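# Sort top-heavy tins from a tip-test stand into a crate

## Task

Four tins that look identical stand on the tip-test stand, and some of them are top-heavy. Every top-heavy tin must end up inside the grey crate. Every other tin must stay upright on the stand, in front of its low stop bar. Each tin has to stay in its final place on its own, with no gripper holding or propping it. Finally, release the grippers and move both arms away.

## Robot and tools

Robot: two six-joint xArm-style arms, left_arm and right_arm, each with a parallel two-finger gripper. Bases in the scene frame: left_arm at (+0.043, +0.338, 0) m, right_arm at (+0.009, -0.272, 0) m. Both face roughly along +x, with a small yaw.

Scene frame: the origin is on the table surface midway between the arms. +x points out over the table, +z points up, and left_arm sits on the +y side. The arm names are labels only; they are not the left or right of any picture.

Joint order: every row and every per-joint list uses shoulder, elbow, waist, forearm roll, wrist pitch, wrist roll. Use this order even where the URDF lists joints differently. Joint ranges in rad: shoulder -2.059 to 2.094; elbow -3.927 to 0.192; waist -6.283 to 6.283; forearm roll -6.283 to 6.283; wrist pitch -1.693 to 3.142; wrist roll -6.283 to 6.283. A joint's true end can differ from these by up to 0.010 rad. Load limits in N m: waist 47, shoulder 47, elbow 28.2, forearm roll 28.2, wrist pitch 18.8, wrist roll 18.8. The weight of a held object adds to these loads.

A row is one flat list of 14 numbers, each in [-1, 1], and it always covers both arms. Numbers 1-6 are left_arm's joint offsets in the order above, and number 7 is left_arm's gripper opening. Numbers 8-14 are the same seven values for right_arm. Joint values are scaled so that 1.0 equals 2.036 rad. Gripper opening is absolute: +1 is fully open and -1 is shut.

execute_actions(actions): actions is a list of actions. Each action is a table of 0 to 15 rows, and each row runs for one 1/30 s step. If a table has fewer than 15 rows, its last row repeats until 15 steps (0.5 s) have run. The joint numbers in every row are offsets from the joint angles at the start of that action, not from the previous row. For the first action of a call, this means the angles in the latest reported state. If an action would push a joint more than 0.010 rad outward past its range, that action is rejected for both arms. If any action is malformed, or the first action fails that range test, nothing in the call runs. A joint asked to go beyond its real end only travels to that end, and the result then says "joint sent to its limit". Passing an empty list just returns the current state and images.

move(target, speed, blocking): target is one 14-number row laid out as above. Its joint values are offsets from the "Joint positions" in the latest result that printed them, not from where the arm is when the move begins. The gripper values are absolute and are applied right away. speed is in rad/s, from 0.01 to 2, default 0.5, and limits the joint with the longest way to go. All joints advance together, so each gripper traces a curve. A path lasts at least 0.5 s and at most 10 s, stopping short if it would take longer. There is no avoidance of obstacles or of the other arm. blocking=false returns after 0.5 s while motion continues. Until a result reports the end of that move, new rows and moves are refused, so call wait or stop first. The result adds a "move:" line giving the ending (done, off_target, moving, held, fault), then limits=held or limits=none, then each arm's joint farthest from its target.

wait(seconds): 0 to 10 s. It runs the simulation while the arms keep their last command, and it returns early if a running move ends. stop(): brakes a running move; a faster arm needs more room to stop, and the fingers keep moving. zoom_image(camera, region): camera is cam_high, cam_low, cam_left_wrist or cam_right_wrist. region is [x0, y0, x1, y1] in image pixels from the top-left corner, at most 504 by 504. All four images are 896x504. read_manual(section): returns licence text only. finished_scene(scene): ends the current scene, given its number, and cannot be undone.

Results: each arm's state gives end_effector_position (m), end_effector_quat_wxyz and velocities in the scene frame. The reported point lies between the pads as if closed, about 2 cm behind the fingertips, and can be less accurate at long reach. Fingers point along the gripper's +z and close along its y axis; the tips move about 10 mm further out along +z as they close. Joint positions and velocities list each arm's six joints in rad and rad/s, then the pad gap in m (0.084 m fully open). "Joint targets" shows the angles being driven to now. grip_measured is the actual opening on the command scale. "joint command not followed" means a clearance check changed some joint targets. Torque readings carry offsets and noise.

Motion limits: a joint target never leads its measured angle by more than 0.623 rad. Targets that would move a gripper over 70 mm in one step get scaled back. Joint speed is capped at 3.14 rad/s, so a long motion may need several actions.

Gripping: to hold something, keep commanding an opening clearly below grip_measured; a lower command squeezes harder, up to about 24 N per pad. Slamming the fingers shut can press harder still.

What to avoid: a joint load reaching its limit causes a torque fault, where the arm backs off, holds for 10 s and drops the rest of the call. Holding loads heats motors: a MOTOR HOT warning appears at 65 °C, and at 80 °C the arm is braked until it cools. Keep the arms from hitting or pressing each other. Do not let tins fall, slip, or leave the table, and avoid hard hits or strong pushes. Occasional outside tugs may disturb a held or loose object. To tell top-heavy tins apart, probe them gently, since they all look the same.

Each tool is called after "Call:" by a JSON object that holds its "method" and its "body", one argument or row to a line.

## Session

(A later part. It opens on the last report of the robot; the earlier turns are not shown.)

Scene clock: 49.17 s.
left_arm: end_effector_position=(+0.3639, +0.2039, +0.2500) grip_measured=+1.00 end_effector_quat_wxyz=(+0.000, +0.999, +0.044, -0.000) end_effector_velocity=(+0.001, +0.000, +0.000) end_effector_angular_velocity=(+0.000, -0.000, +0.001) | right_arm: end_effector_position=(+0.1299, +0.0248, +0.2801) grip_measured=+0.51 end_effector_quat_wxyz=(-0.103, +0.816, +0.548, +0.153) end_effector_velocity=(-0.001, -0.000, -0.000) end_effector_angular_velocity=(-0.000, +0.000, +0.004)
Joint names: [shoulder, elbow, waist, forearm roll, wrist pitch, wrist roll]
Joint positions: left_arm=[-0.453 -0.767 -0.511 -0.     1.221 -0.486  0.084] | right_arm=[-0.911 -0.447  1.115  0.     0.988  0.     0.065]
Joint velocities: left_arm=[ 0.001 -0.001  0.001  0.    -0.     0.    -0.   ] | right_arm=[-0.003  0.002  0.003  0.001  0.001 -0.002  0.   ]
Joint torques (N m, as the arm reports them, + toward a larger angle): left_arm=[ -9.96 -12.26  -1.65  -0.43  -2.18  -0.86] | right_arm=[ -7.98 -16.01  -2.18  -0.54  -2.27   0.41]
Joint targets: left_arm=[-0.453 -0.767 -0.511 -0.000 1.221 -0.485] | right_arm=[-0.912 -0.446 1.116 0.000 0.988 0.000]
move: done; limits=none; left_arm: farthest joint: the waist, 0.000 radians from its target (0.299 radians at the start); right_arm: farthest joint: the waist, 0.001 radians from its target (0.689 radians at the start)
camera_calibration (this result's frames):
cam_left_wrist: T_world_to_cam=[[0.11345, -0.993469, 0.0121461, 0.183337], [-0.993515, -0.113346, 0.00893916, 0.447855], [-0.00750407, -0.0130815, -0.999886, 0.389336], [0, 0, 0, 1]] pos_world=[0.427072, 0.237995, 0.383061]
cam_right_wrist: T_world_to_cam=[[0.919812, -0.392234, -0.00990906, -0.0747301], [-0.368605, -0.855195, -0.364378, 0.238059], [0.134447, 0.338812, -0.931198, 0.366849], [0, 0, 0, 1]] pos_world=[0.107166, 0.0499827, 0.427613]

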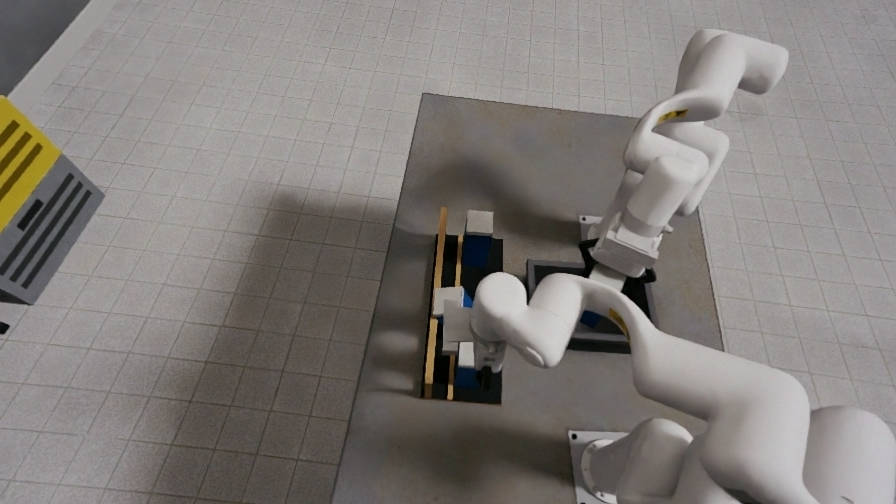

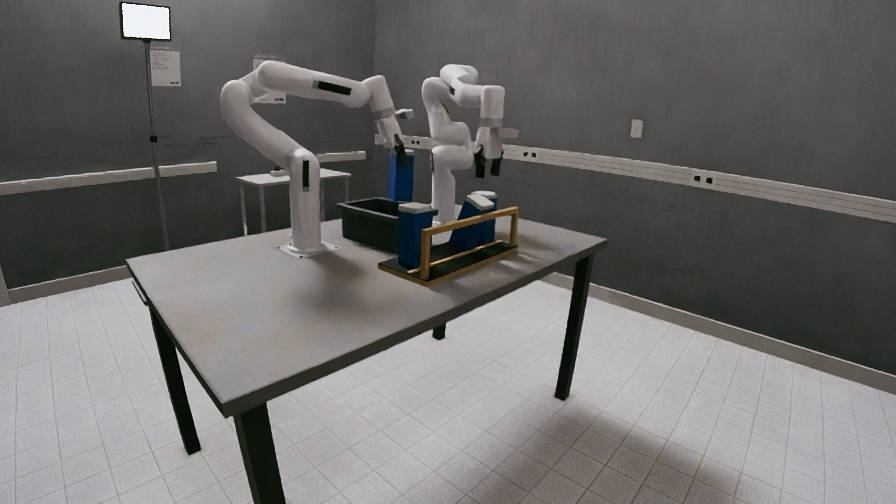

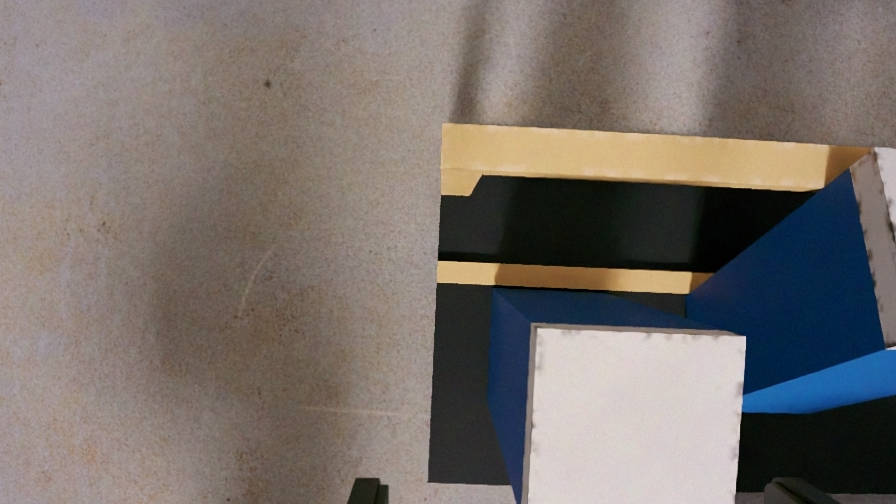

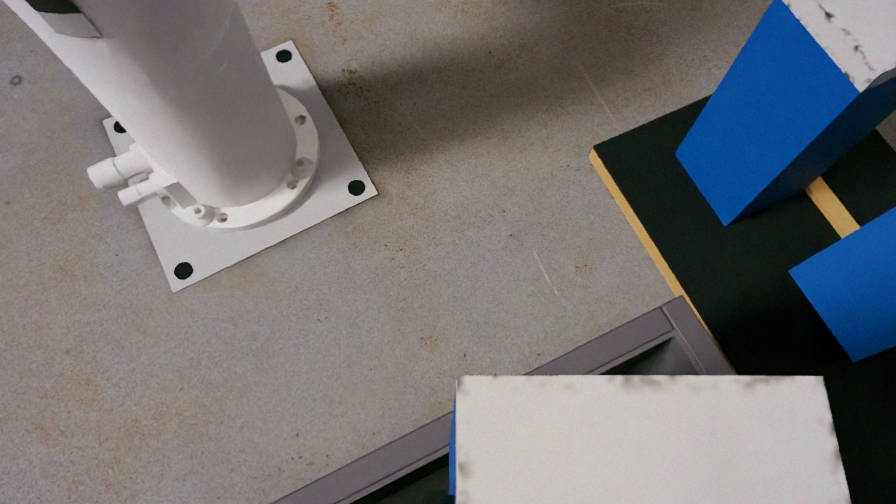

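Call:
{"method": "move", "body": {
  "target": [0.2097,-0.2148,-0.1062,0,0.0046,-0.0869,1, 0.0319,0.1496,-0.0936,0,-0.1815,0,-1],
  "speed": 0.4
}}

Scene clock: 53.33 s.
left_arm: end_effector_position=(+0.4284, +0.0675, +0.2604) grip_measured=+1.00 end_effector_quat_wxyz=(+0.000, +1.000, +0.025, +0.000) end_effector_velocity=(-0.000, -0.001, -0.001) end_effector_angular_velocity=(+0.001, +0.002, -0.001) | right_arm: end_effector_position=(+0.1797, -0.0100, +0.1653) grip_measured=+0.51 end_effector_quat_wxyz=(-0.088, +0.864, +0.468, +0.162) end_effector_velocity=(+0.001, -0.001, -0.001) end_effector_angular_velocity=(+0.001, -0.000, -0.003)
Joint names: [shoulder, elbow, waist, forearm roll, wrist pitch, wrist roll]
Joint positions: left_arm=[-0.027 -1.204 -0.727 -0.     1.23  -0.662  0.084] | right_arm=[-0.847 -0.143  0.925  0.     0.619  0.     0.065]
Joint velocities: left_arm=[ 0.004 -0.001 -0.002  0.    -0.    -0.     0.   ] | right_arm=[ 0.001  0.003 -0.003  0.    -0.004 -0.    -0.   ]
Joint torques (N m, as the arm reports them, + toward a larger angle): left_arm=[-17.61 -12.27  -1.6   -0.38  -1.93  -0.86] | right_arm=[ -8.55 -15.5   -2.1   -0.65  -2.31   0.45]
Joint targets: left_arm=[-0.026 -1.205 -0.727 -0.000 1.230 -0.662] | right_arm=[-0.846 -0.142 0.925 0.000 0.618 0.000]
move: done; limits=none; left_arm: farthest joint: the shoulder, 0.001 radians from its target (0.427 radians at the start); right_arm: farthest joint: the waist, 0.001 radians from its target (0.191 radians at the start)
camera_calibration (this result's frames):
cam_left_wrist: T_world_to_cam=[[0.0745091, -0.997138, 0.0128175, 0.0571879], [-0.997195, -0.0744101, 0.00803193, 0.495517], [-0.00705519, -0.01338, -0.999886, 0.398265], [0, 0, 0, 1]] pos_world=[0.492677, 0.0992245, 0.393507]
cam_right_wrist: T_world_to_cam=[[0.828965, -0.559214, -0.00989535, -0.120671], [-0.523713, -0.769887, -0.364691, 0.21351], [0.196322, 0.307498, -0.931076, 0.25358], [0, 0, 0, 1]] pos_world=[0.162067, 0.0189221, 0.312774]

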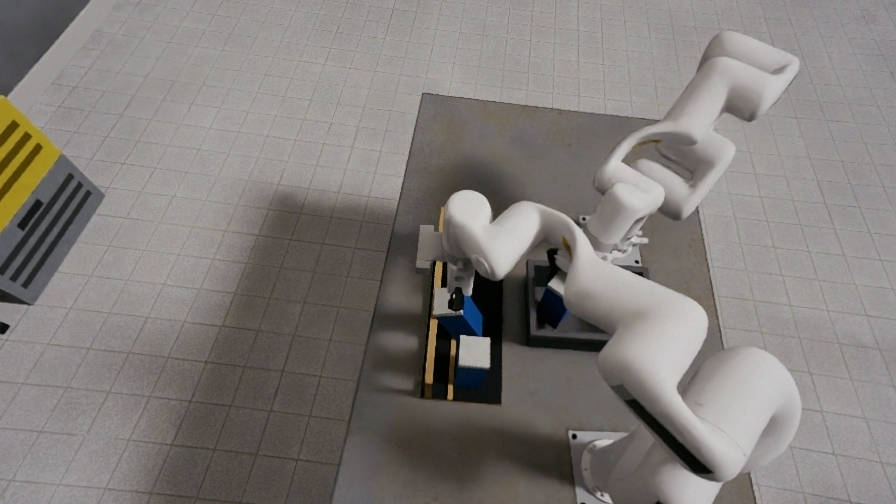

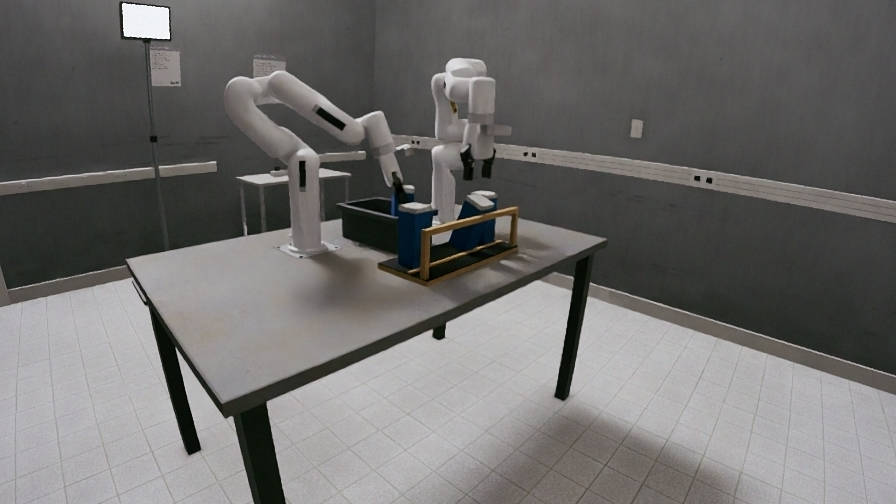

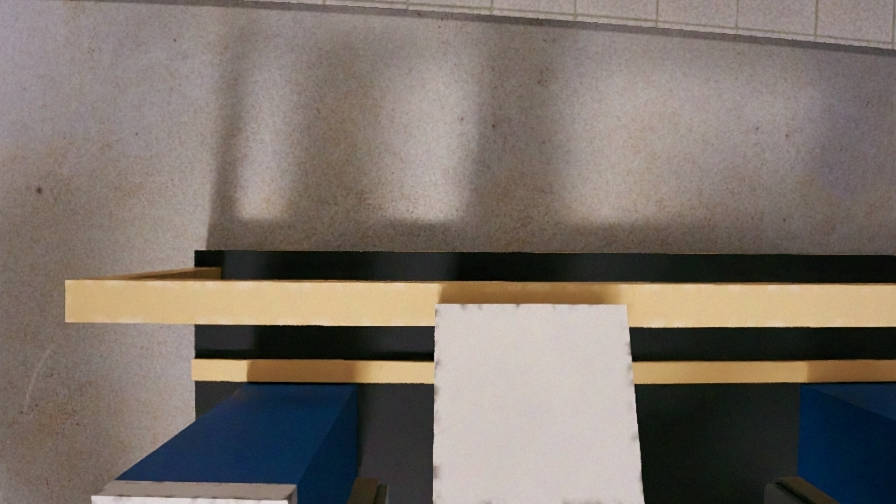

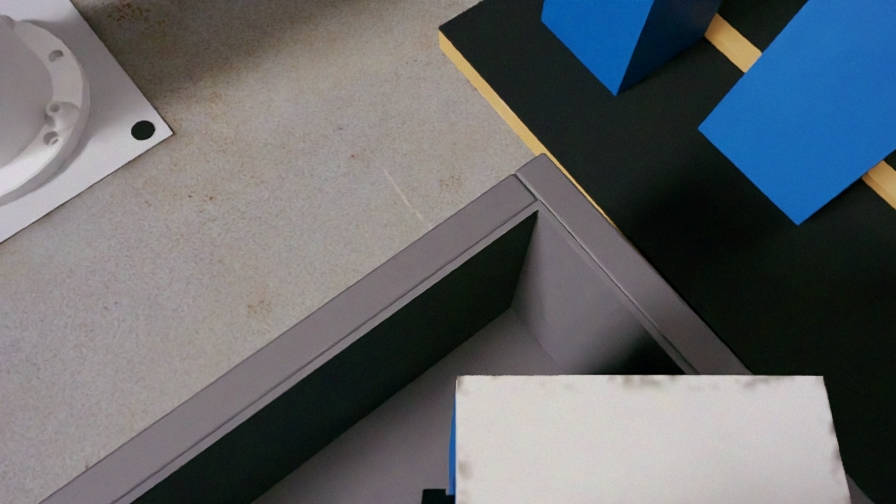

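Call:
{"method": "move", "body": {
  "target": [0.0439,0.0941,0,0,-0.1375,0,1, 0,0,0,0,0,0,1],
  "speed": 0.3
}}

Scene clock: 55.33 s.
left_arm: end_effector_position=(+0.4285, +0.0675, +0.1603) grip_measured=+1.00 end_effector_quat_wxyz=(+0.000, +1.000, +0.025, +0.000) end_effector_velocity=(-0.001, +0.000, -0.002) end_effector_angular_velocity=(+0.002, +0.003, -0.001) | right_arm: end_effector_position=(+0.1797, -0.0100, +0.1653) grip_measured=+1.00 end_effector_quat_wxyz=(-0.088, +0.864, +0.468, +0.162) end_effector_velocity=(+0.001, -0.000, +0.000) end_effector_angular_velocity=(+0.002, -0.001, -0.002)
Joint names: [shoulder, elbow, waist, forearm roll, wrist pitch, wrist roll]
Joint positions: left_arm=[ 0.062 -1.013 -0.727 -0.     0.951 -0.662  0.084] | right_arm=[-0.847 -0.143  0.925  0.     0.619  0.     0.084]
Joint velocities: left_arm=[ 0.002  0.004 -0.001 -0.    -0.002  0.     0.   ] | right_arm=[-0.001  0.    -0.002  0.    -0.001 -0.    -0.   ]
Joint torques (N m, as the arm reports them, + toward a larger angle): left_arm=[-18.77 -11.68  -1.66  -0.67  -2.16  -0.82] | right_arm=[ -7.04 -14.    -1.99  -0.56  -1.88   0.38]
Joint targets: left_arm=[0.063 -1.013 -0.727 -0.000 0.950 -0.662] | right_arm=[-0.847 -0.143 0.925 0.000 0.619 0.000]
move: done; limits=none; left_arm: farthest joint: the elbow, 0.001 radians from its target (0.192 radians at the start); right_arm: farthest joint: the waist, 0.000 radians from its target (0.000 radians at the start)
camera_calibration (this result's frames):
cam_left_wrist: T_world_to_cam=[[0.0745653, -0.997138, 0.0124582, 0.0584143], [-0.997188, -0.0744637, 0.00843116, 0.496384], [-0.00747935, -0.0130518, -0.999887, 0.298329], [0, 0, 0, 1]] pos_world=[0.492864, 0.0991034, 0.293382]
cam_right_wrist: T_world_to_cam=[[0.828964, -0.559214, -0.00989536, -0.120671], [-0.523714, -0.769887, -0.36469, 0.21351], [0.196321, 0.307497, -0.931076, 0.25358], [0, 0, 0, 1]] pos_world=[0.162067, 0.0189219, 0.312773]

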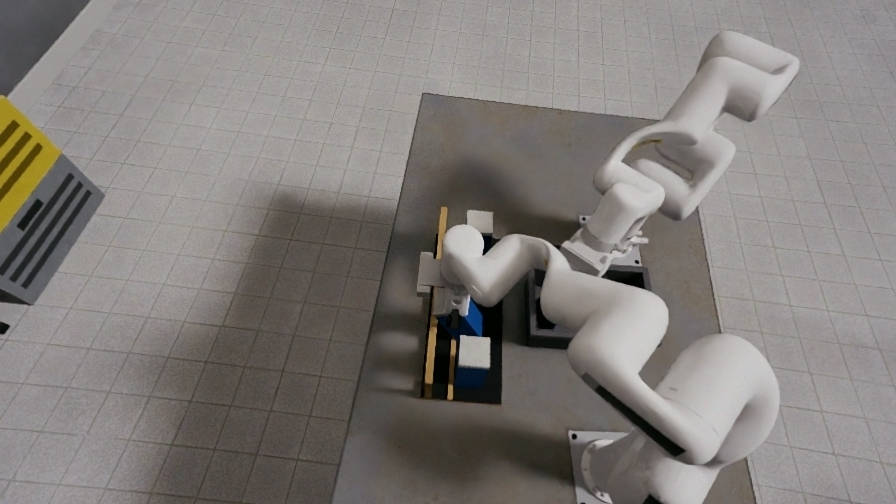

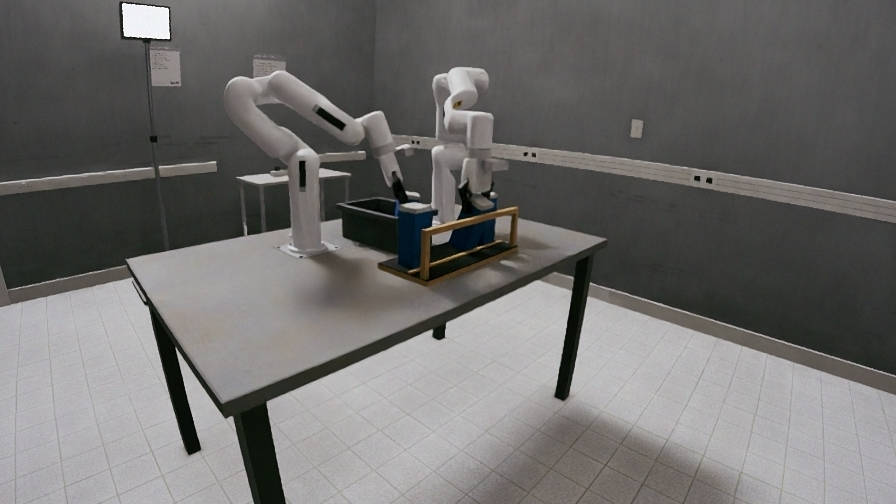

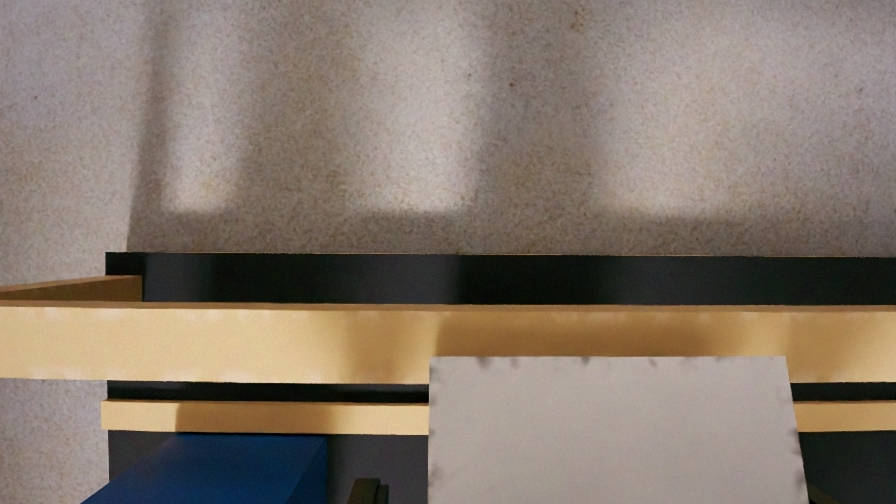

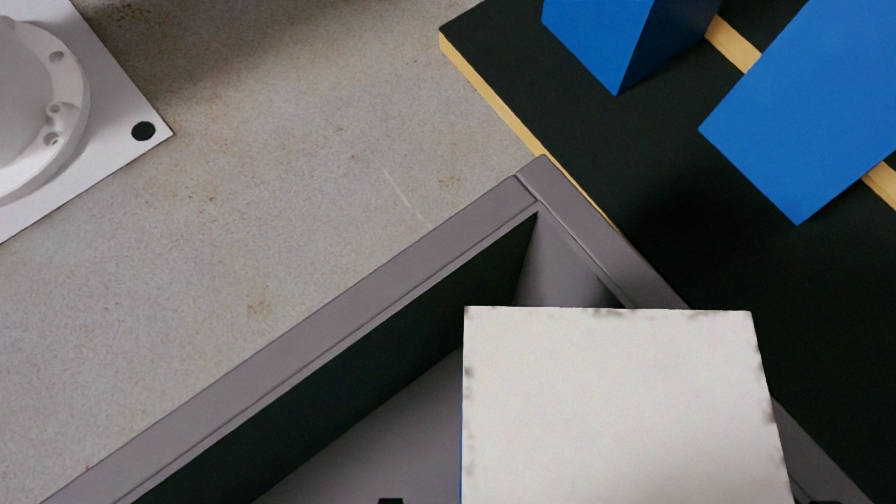

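Call:
{"method": "move", "body": {
  "target": [0,0,0,0,0,0,-1, -0.0497,-0.1411,0,0,0.1913,0,1],
  "speed": 0.5
}}

Scene clock: 57.13 s.
left_arm: end_effector_position=(+0.4285, +0.0675, +0.1602) grip_measured=+0.49 end_effector_quat_wxyz=(+0.000, +1.000, +0.025, +0.000) end_effector_velocity=(+0.001, -0.001, +0.001) end_effector_angular_velocity=(-0.001, -0.001, -0.000) | right_arm: end_effector_position=(+0.1796, -0.0102, +0.2794) grip_measured=+1.00 end_effector_quat_wxyz=(-0.088, +0.864, +0.468, +0.161) end_effector_velocity=(-0.000, +0.000, +0.002) end_effector_angular_velocity=(+0.003, -0.000, +0.001)
Joint names: [shoulder, elbow, waist, forearm roll, wrist pitch, wrist roll]
Joint positions: left_arm=[ 0.062 -1.013 -0.727 -0.     0.951 -0.662  0.064] | right_arm=[-0.947 -0.429  0.925  0.     1.008  0.     0.084]
Joint velocities: left_arm=[ 0.001 -0.003  0.    -0.     0.     0.    -0.   ] | right_arm=[-0.001 -0.004  0.001  0.001  0.003  0.001 -0.   ]
Joint torques (N m, as the arm reports them, + toward a larger angle): left_arm=[-18.91 -11.83  -2.1   -0.59  -2.46  -0.78] | right_arm=[ -5.9  -14.6   -2.01  -0.64  -1.82   0.51]
Joint targets: left_arm=[0.062 -1.013 -0.727 -0.000 0.951 -0.662] | right_arm=[-0.948 -0.430 0.925 0.000 1.008 0.000]
move: done; limits=none; left_arm: farthest joint: the waist, 0.000 radians from its target (0.000 radians at the start); right_arm: farthest joint: the shoulder, 0.001 radians from its target (0.102 radians at the start)
camera_calibration (this result's frames):
cam_left_wrist: T_world_to_cam=[[0.0745682, -0.99714, 0.0123342, 0.0584668], [-0.997187, -0.0744656, 0.00857885, 0.496322], [-0.00763584, -0.0129392, -0.999887, 0.298313], [0, 0, 0, 1]] pos_world=[0.492844, 0.0991184, 0.293301]
cam_right_wrist: T_world_to_cam=[[0.828981, -0.559189, -0.00989237, -0.119536], [-0.523976, -0.770351, -0.363329, 0.254635], [0.195549, 0.306376, -0.931609, 0.360216], [0, 0, 0, 1]] pos_world=[0.162076, 0.0189532, 0.426914]

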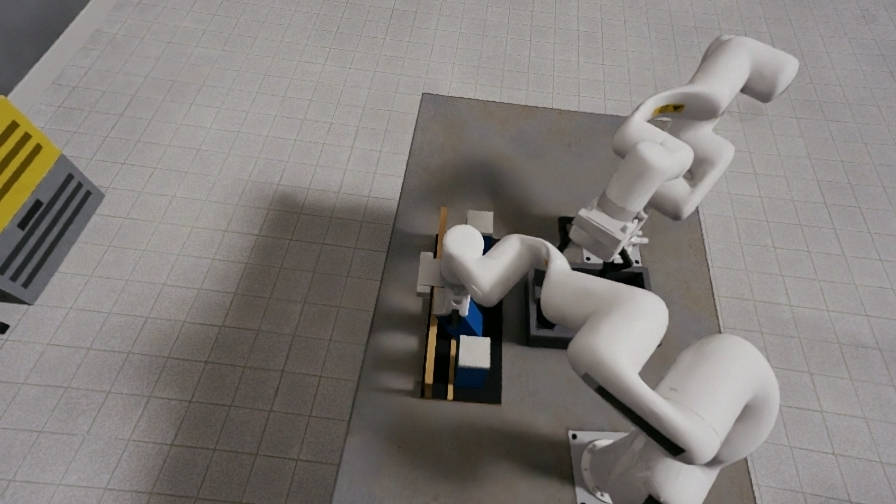

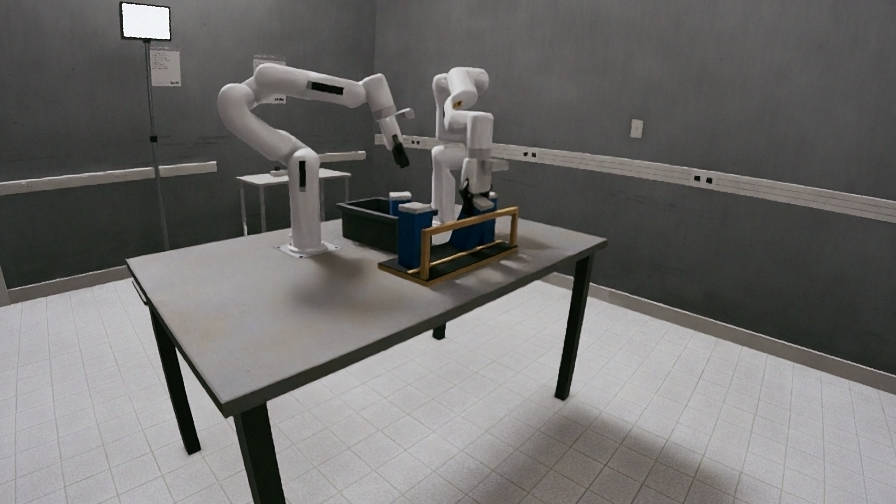

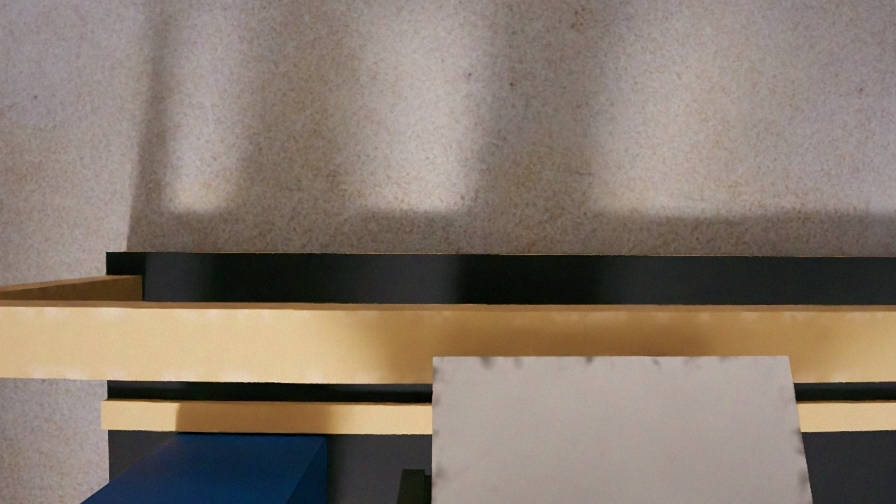

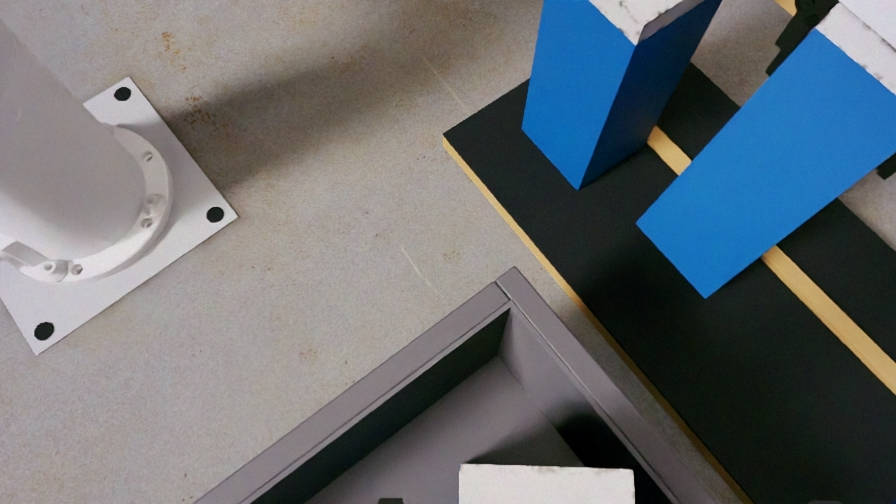

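Call:
{"method": "move", "body": {
  "target": [-0.0355,-0.2575,0,0,0.2929,0,-1, 0,0,-0.74,0,0,0,1],
  "speed": 0.9
}}

Scene clock: 60.13 s.
left_arm: end_effector_position=(+0.4285, +0.0674, +0.3698) grip_measured=+0.48 end_effector_quat_wxyz=(+0.000, +1.000, +0.025, -0.000) end_effector_velocity=(-0.000, +0.000, +0.000) end_effector_angular_velocity=(+0.000, -0.000, +0.000) | right_arm: end_effector_position=(+0.2816, -0.4257, +0.2794) grip_measured=+1.00 end_effector_quat_wxyz=(+0.046, +0.951, -0.249, +0.178) end_effector_velocity=(-0.000, -0.000, -0.000) end_effector_angular_velocity=(+0.001, -0.001, -0.004)
Joint names: [shoulder, elbow, waist, forearm roll, wrist pitch, wrist roll]
Joint positions: left_arm=[-0.01  -1.537 -0.727 -0.     1.547 -0.662  0.064] | right_arm=[-0.947 -0.429 -0.581  0.     1.008  0.     0.084]
Joint velocities: left_arm=[-0.001 -0.     0.     0.001  0.001  0.    -0.   ] | right_arm=[-0.001  0.001 -0.002  0.001  0.     0.002 -0.   ]
Joint torques (N m, as the arm reports them, + toward a larger angle): left_arm=[-19.39 -12.89  -1.33  -0.45  -2.46  -0.74] | right_arm=[ -5.77 -14.47  -2.22  -0.57  -1.8    0.44]
Joint targets: left_arm=[-0.010 -1.537 -0.727 -0.000 1.547 -0.662] | right_arm=[-0.947 -0.429 -0.581 0.000 1.008 0.000]
move: done; limits=none; left_arm: farthest joint: the wrist pitch, 0.001 radians from its target (0.597 radians at the start); right_arm: farthest joint: the waist, 0.001 radians from its target (1.506 radians at the start)
camera_calibration (this result's frames):
cam_left_wrist: T_world_to_cam=[[0.0744584, -0.997148, 0.0123409, 0.0558742], [-0.997195, -0.0743551, 0.00862746, 0.494539], [-0.00768524, -0.0129487, -0.999887, 0.507943], [0, 0, 0, 1]] pos_world=[0.492895, 0.0990635, 0.50293]
cam_right_wrist: T_world_to_cam=[[-0.504253, -0.863499, -0.00990317, -0.190538], [-0.802707, 0.472919, -0.36333, 0.595762], [0.318419, -0.175261, -0.931608, 0.227932], [0, 0, 0, 1]] pos_world=[0.309565, -0.40633, 0.426915]

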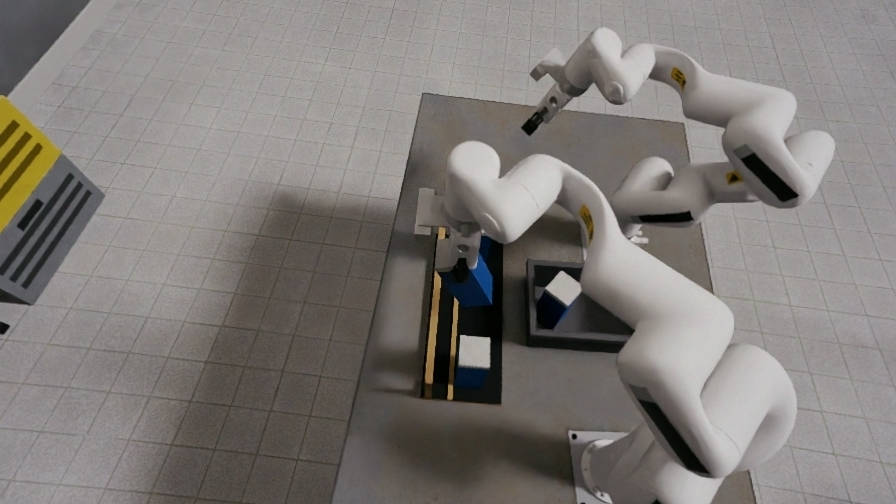

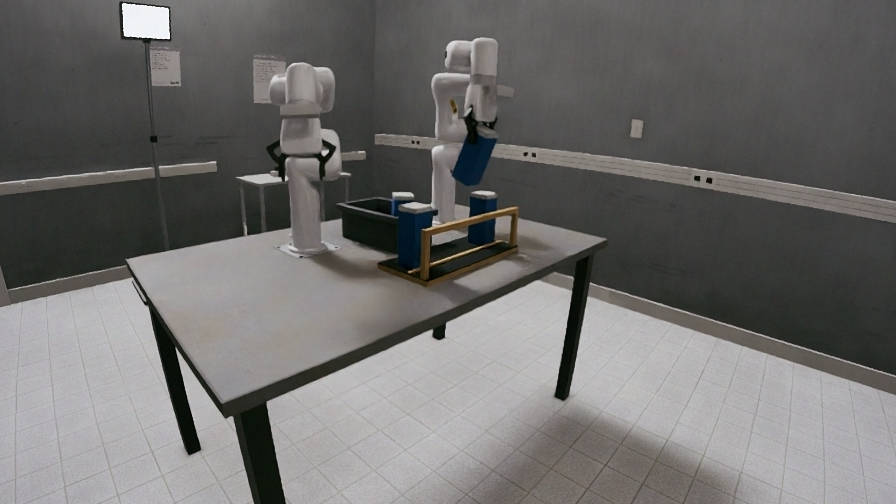

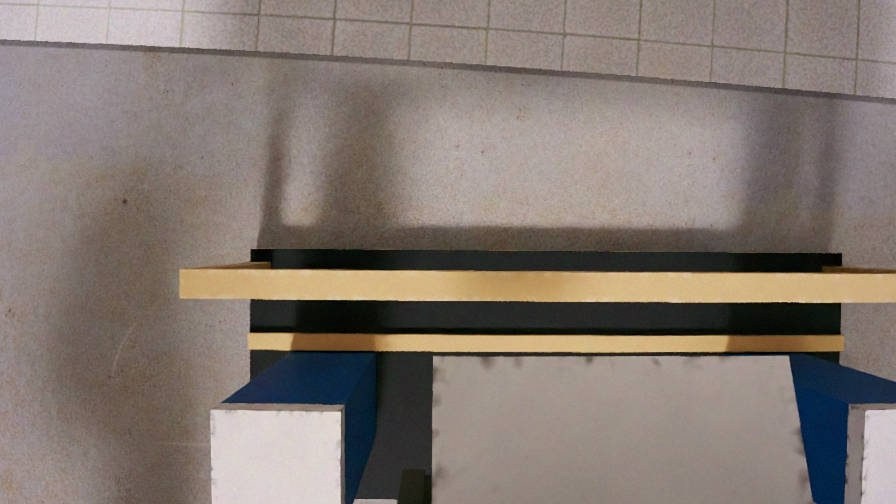

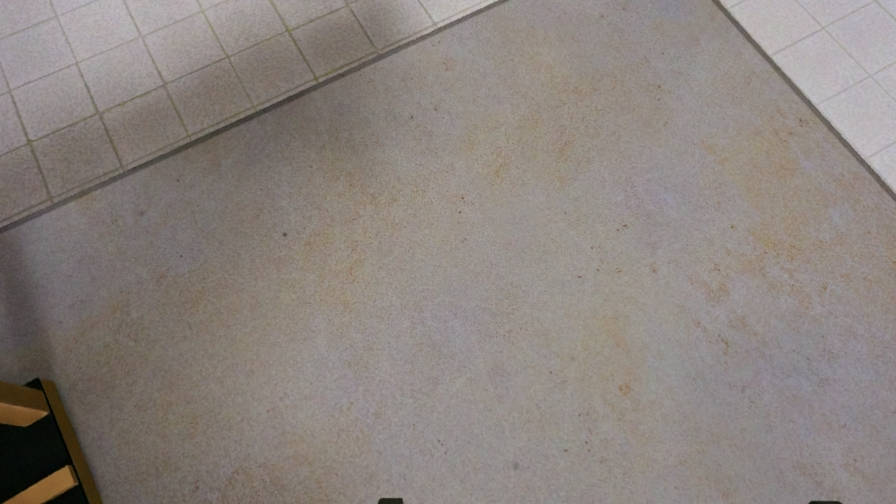

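Call:
{"method": "move", "body": {
  "target": [-0.37,0.3728,-0.4465,0,-0.1845,0.3251,-1, 0,0,0,0,0,0,1],
  "speed": 0.6
}}

Call:
{"method": "move", "body": {
  "target": [0.0844,0.2765,0,0,-0.3609,0,-1, 0,0,0,0,0,0,1],
  "speed": 0.4
}}

Scene clock: 63.40 s.
left_arm: end_effector_position=(+0.0605, -0.0098, +0.3699) grip_measured=+0.47 end_effector_quat_wxyz=(+0.127, +0.712, -0.677, +0.133) end_effector_velocity=(-0.001, +0.000, +0.001) end_effector_angular_velocity=(-0.002, -0.000, -0.005) | right_arm: end_effector_position=(+0.2816, -0.4257, +0.2794) grip_measured=+1.00 end_effector_quat_wxyz=(+0.046, +0.951, -0.249, +0.178) end_effector_velocity=(+0.000, +0.000, -0.001) end_effector_angular_velocity=(+0.001, -0.000, +0.000)
Joint names: [shoulder, elbow, waist, forearm roll, wrist pitch, wrist roll]
Joint positions: left_arm=[-0.763 -0.778 -1.635 -0.     1.171 -0.001  0.064] | right_arm=[-0.947 -0.429 -0.581  0.     1.008  0.     0.084]
Joint velocities: left_arm=[-0.003  0.001 -0.003 -0.    -0.001  0.001  0.   ] | right_arm=[ 0.     0.001  0.     0.001 -0.002 -0.    -0.   ]
Joint torques (N m, as the arm reports them, + toward a larger angle): left_arm=[ -6.4  -13.82  -1.55  -0.51  -3.7   -0.83] | right_arm=[ -5.88 -14.55  -2.17  -0.6   -1.83   0.45]
Joint targets: left_arm=[-0.763 -0.778 -1.636 -0.000 1.171 -0.001] | right_arm=[-0.947 -0.429 -0.581 0.000 1.008 0.000]
move: done; limits=none; left_arm: farthest joint: the waist, 0.001 radians from its target (0.909 radians at the start); right_arm: farthest joint: the waist, 0.000 radians from its target (0.000 radians at the start)
camera_calibration (this result's frames):
cam_left_wrist: T_world_to_cam=[[-0.997397, -0.0690737, 0.0206694, 0.0770907], [-0.0719176, 0.932741, -0.3533, 0.209635], [0.00512454, -0.353867, -0.935282, 0.476193], [0, 0, 0, 1]] pos_world=[0.0895262, -0.0217012, 0.517845]
cam_right_wrist: T_world_to_cam=[[-0.504253, -0.863499, -0.00990327, -0.190538], [-0.802707, 0.47292, -0.36333, 0.595762], [0.318418, -0.175261, -0.931608, 0.227932], [0, 0, 0, 1]] pos_world=[0.309565, -0.40633, 0.426915]

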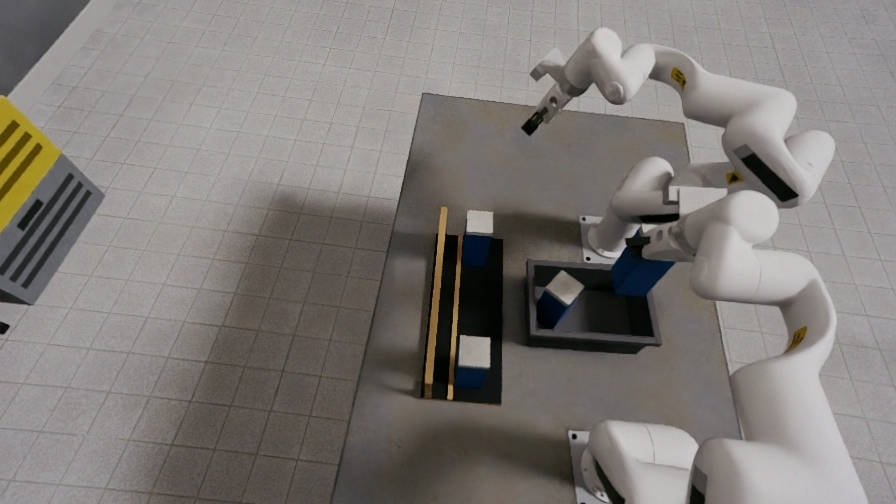

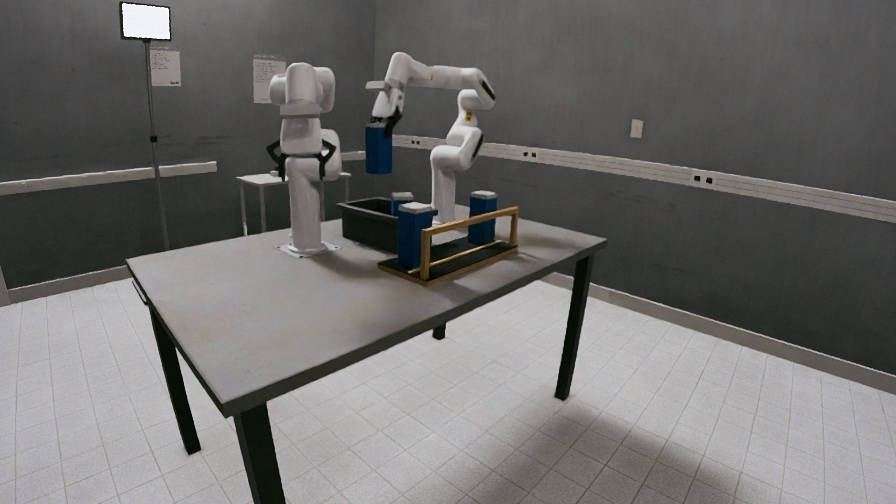

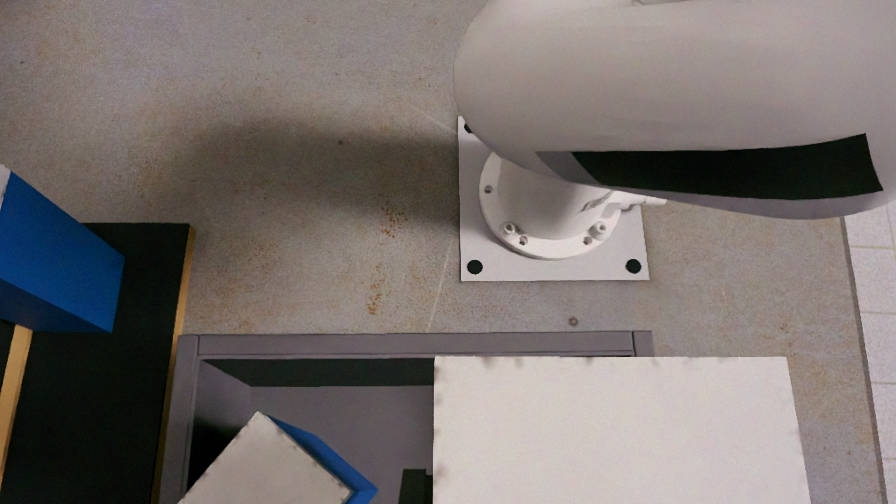

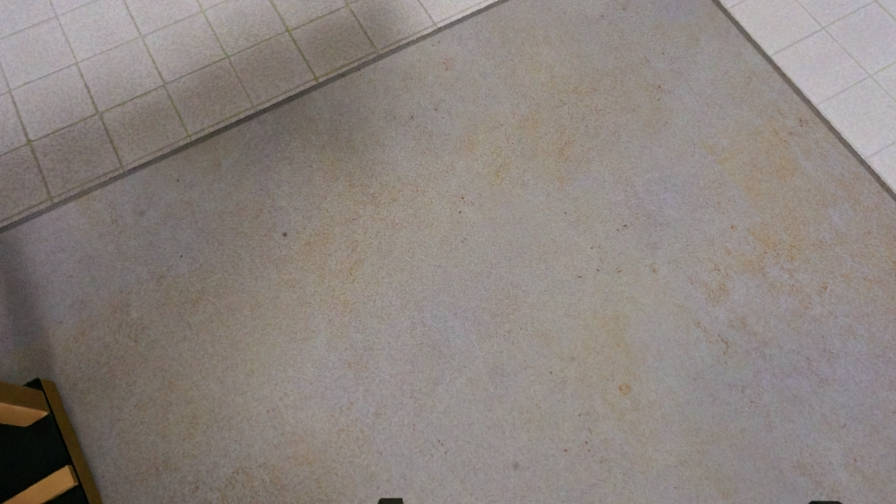

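Scene clock: 65.83 s.
left_arm: end_effector_position=(+0.0605, -0.0100, +0.1452) grip_measured=+0.47 end_effector_quat_wxyz=(+0.127, +0.712, -0.677, +0.133) end_effector_velocity=(-0.000, +0.001, -0.002) end_effector_angular_velocity=(+0.003, +0.000, -0.000) | right_arm: end_effector_position=(+0.2816, -0.4257, +0.2794) grip_measured=+1.00 end_effector_quat_wxyz=(+0.046, +0.951, -0.249, +0.178) end_effector_velocity=(+0.000, +0.001, -0.001) end_effector_angular_velocity=(+0.001, +0.002, +0.002)
Joint names: [shoulder, elbow, waist, forearm roll, wrist pitch, wrist roll]
Joint positions: left_arm=[-0.591 -0.216 -1.635 -0.     0.437 -0.001  0.064] | right_arm=[-0.947 -0.429 -0.581  0.     1.008  0.     0.084]
Joint velocities: left_arm=[ 0.002  0.004 -0.    -0.    -0.003  0.     0.   ] | right_arm=[ 0.001  0.     0.002 -0.     0.001 -0.001  0.   ]
Joint torques (N m, as the arm reports them, + toward a larger angle): left_arm=[ -7.82 -12.71  -1.84  -0.66  -3.81  -1.  ] | right_arm=[ -5.7  -14.63  -2.19  -0.51  -1.8    0.46]
Joint targets: left_arm=[-0.591 -0.216 -1.635 -0.000 0.437 -0.001] | right_arm=[-0.947 -0.429 -0.581 0.000 1.008 0.000]
move: done; limits=none; left_arm: farthest joint: the elbow, 0.001 radians from its target (0.563 radians at the start); right_arm: farthest joint: the waist, 0.000 radians from its target (0.000 radians at the start)
camera_calibration (this result's frames):
cam_left_wrist: T_world_to_cam=[[-0.997391, -0.0691769, 0.0206329, 0.0817638], [-0.0719989, 0.932581, -0.353708, 0.130443], [0.0052266, -0.354271, -0.935128, 0.265906], [0, 0, 0, 1]] pos_world=[0.0895525, -0.02179, 0.293108]
cam_right_wrist: T_world_to_cam=[[-0.504253, -0.863499, -0.00990327, -0.190538], [-0.802707, 0.47292, -0.36333, 0.595762], [0.318418, -0.175261, -0.931608, 0.227932], [0, 0, 0, 1]] pos_world=[0.309565, -0.40633, 0.426915]

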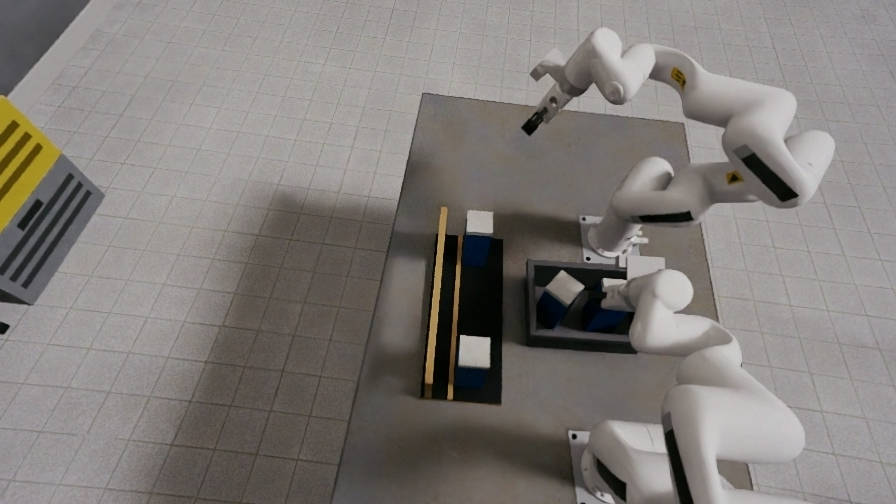

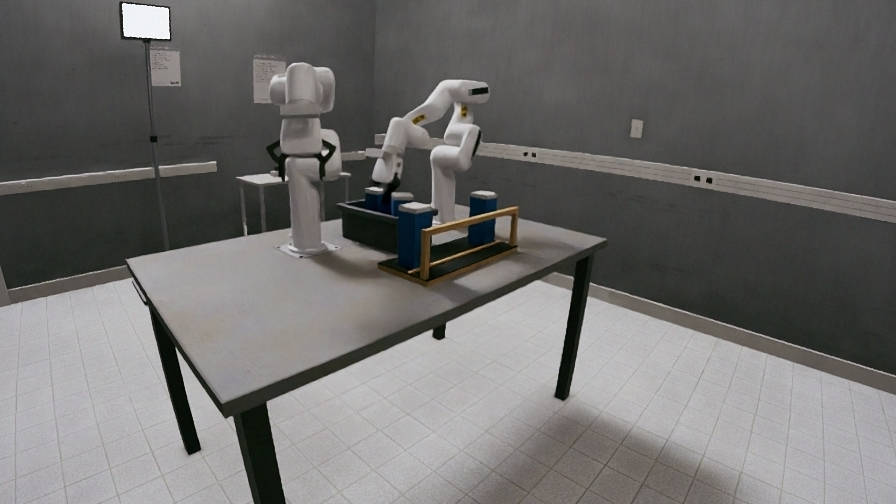

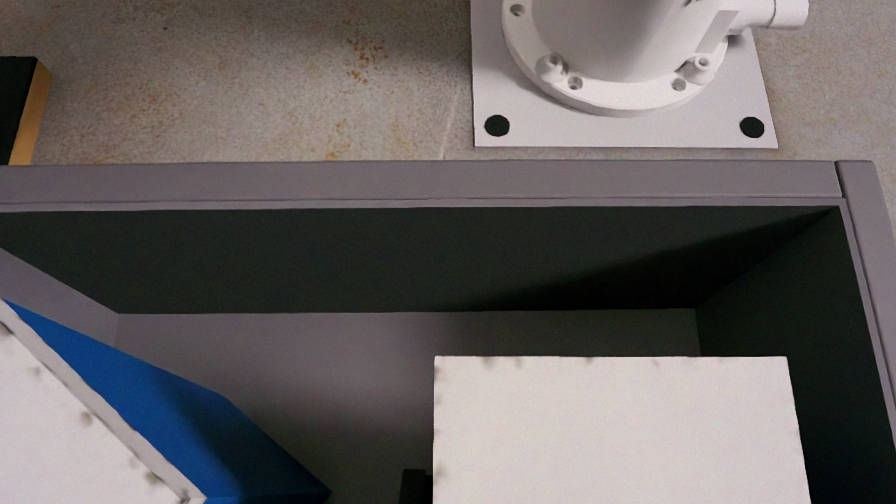

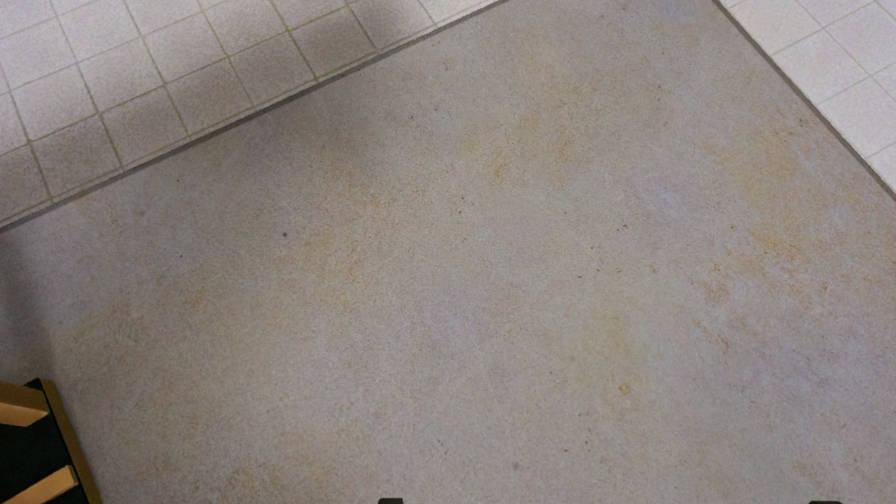

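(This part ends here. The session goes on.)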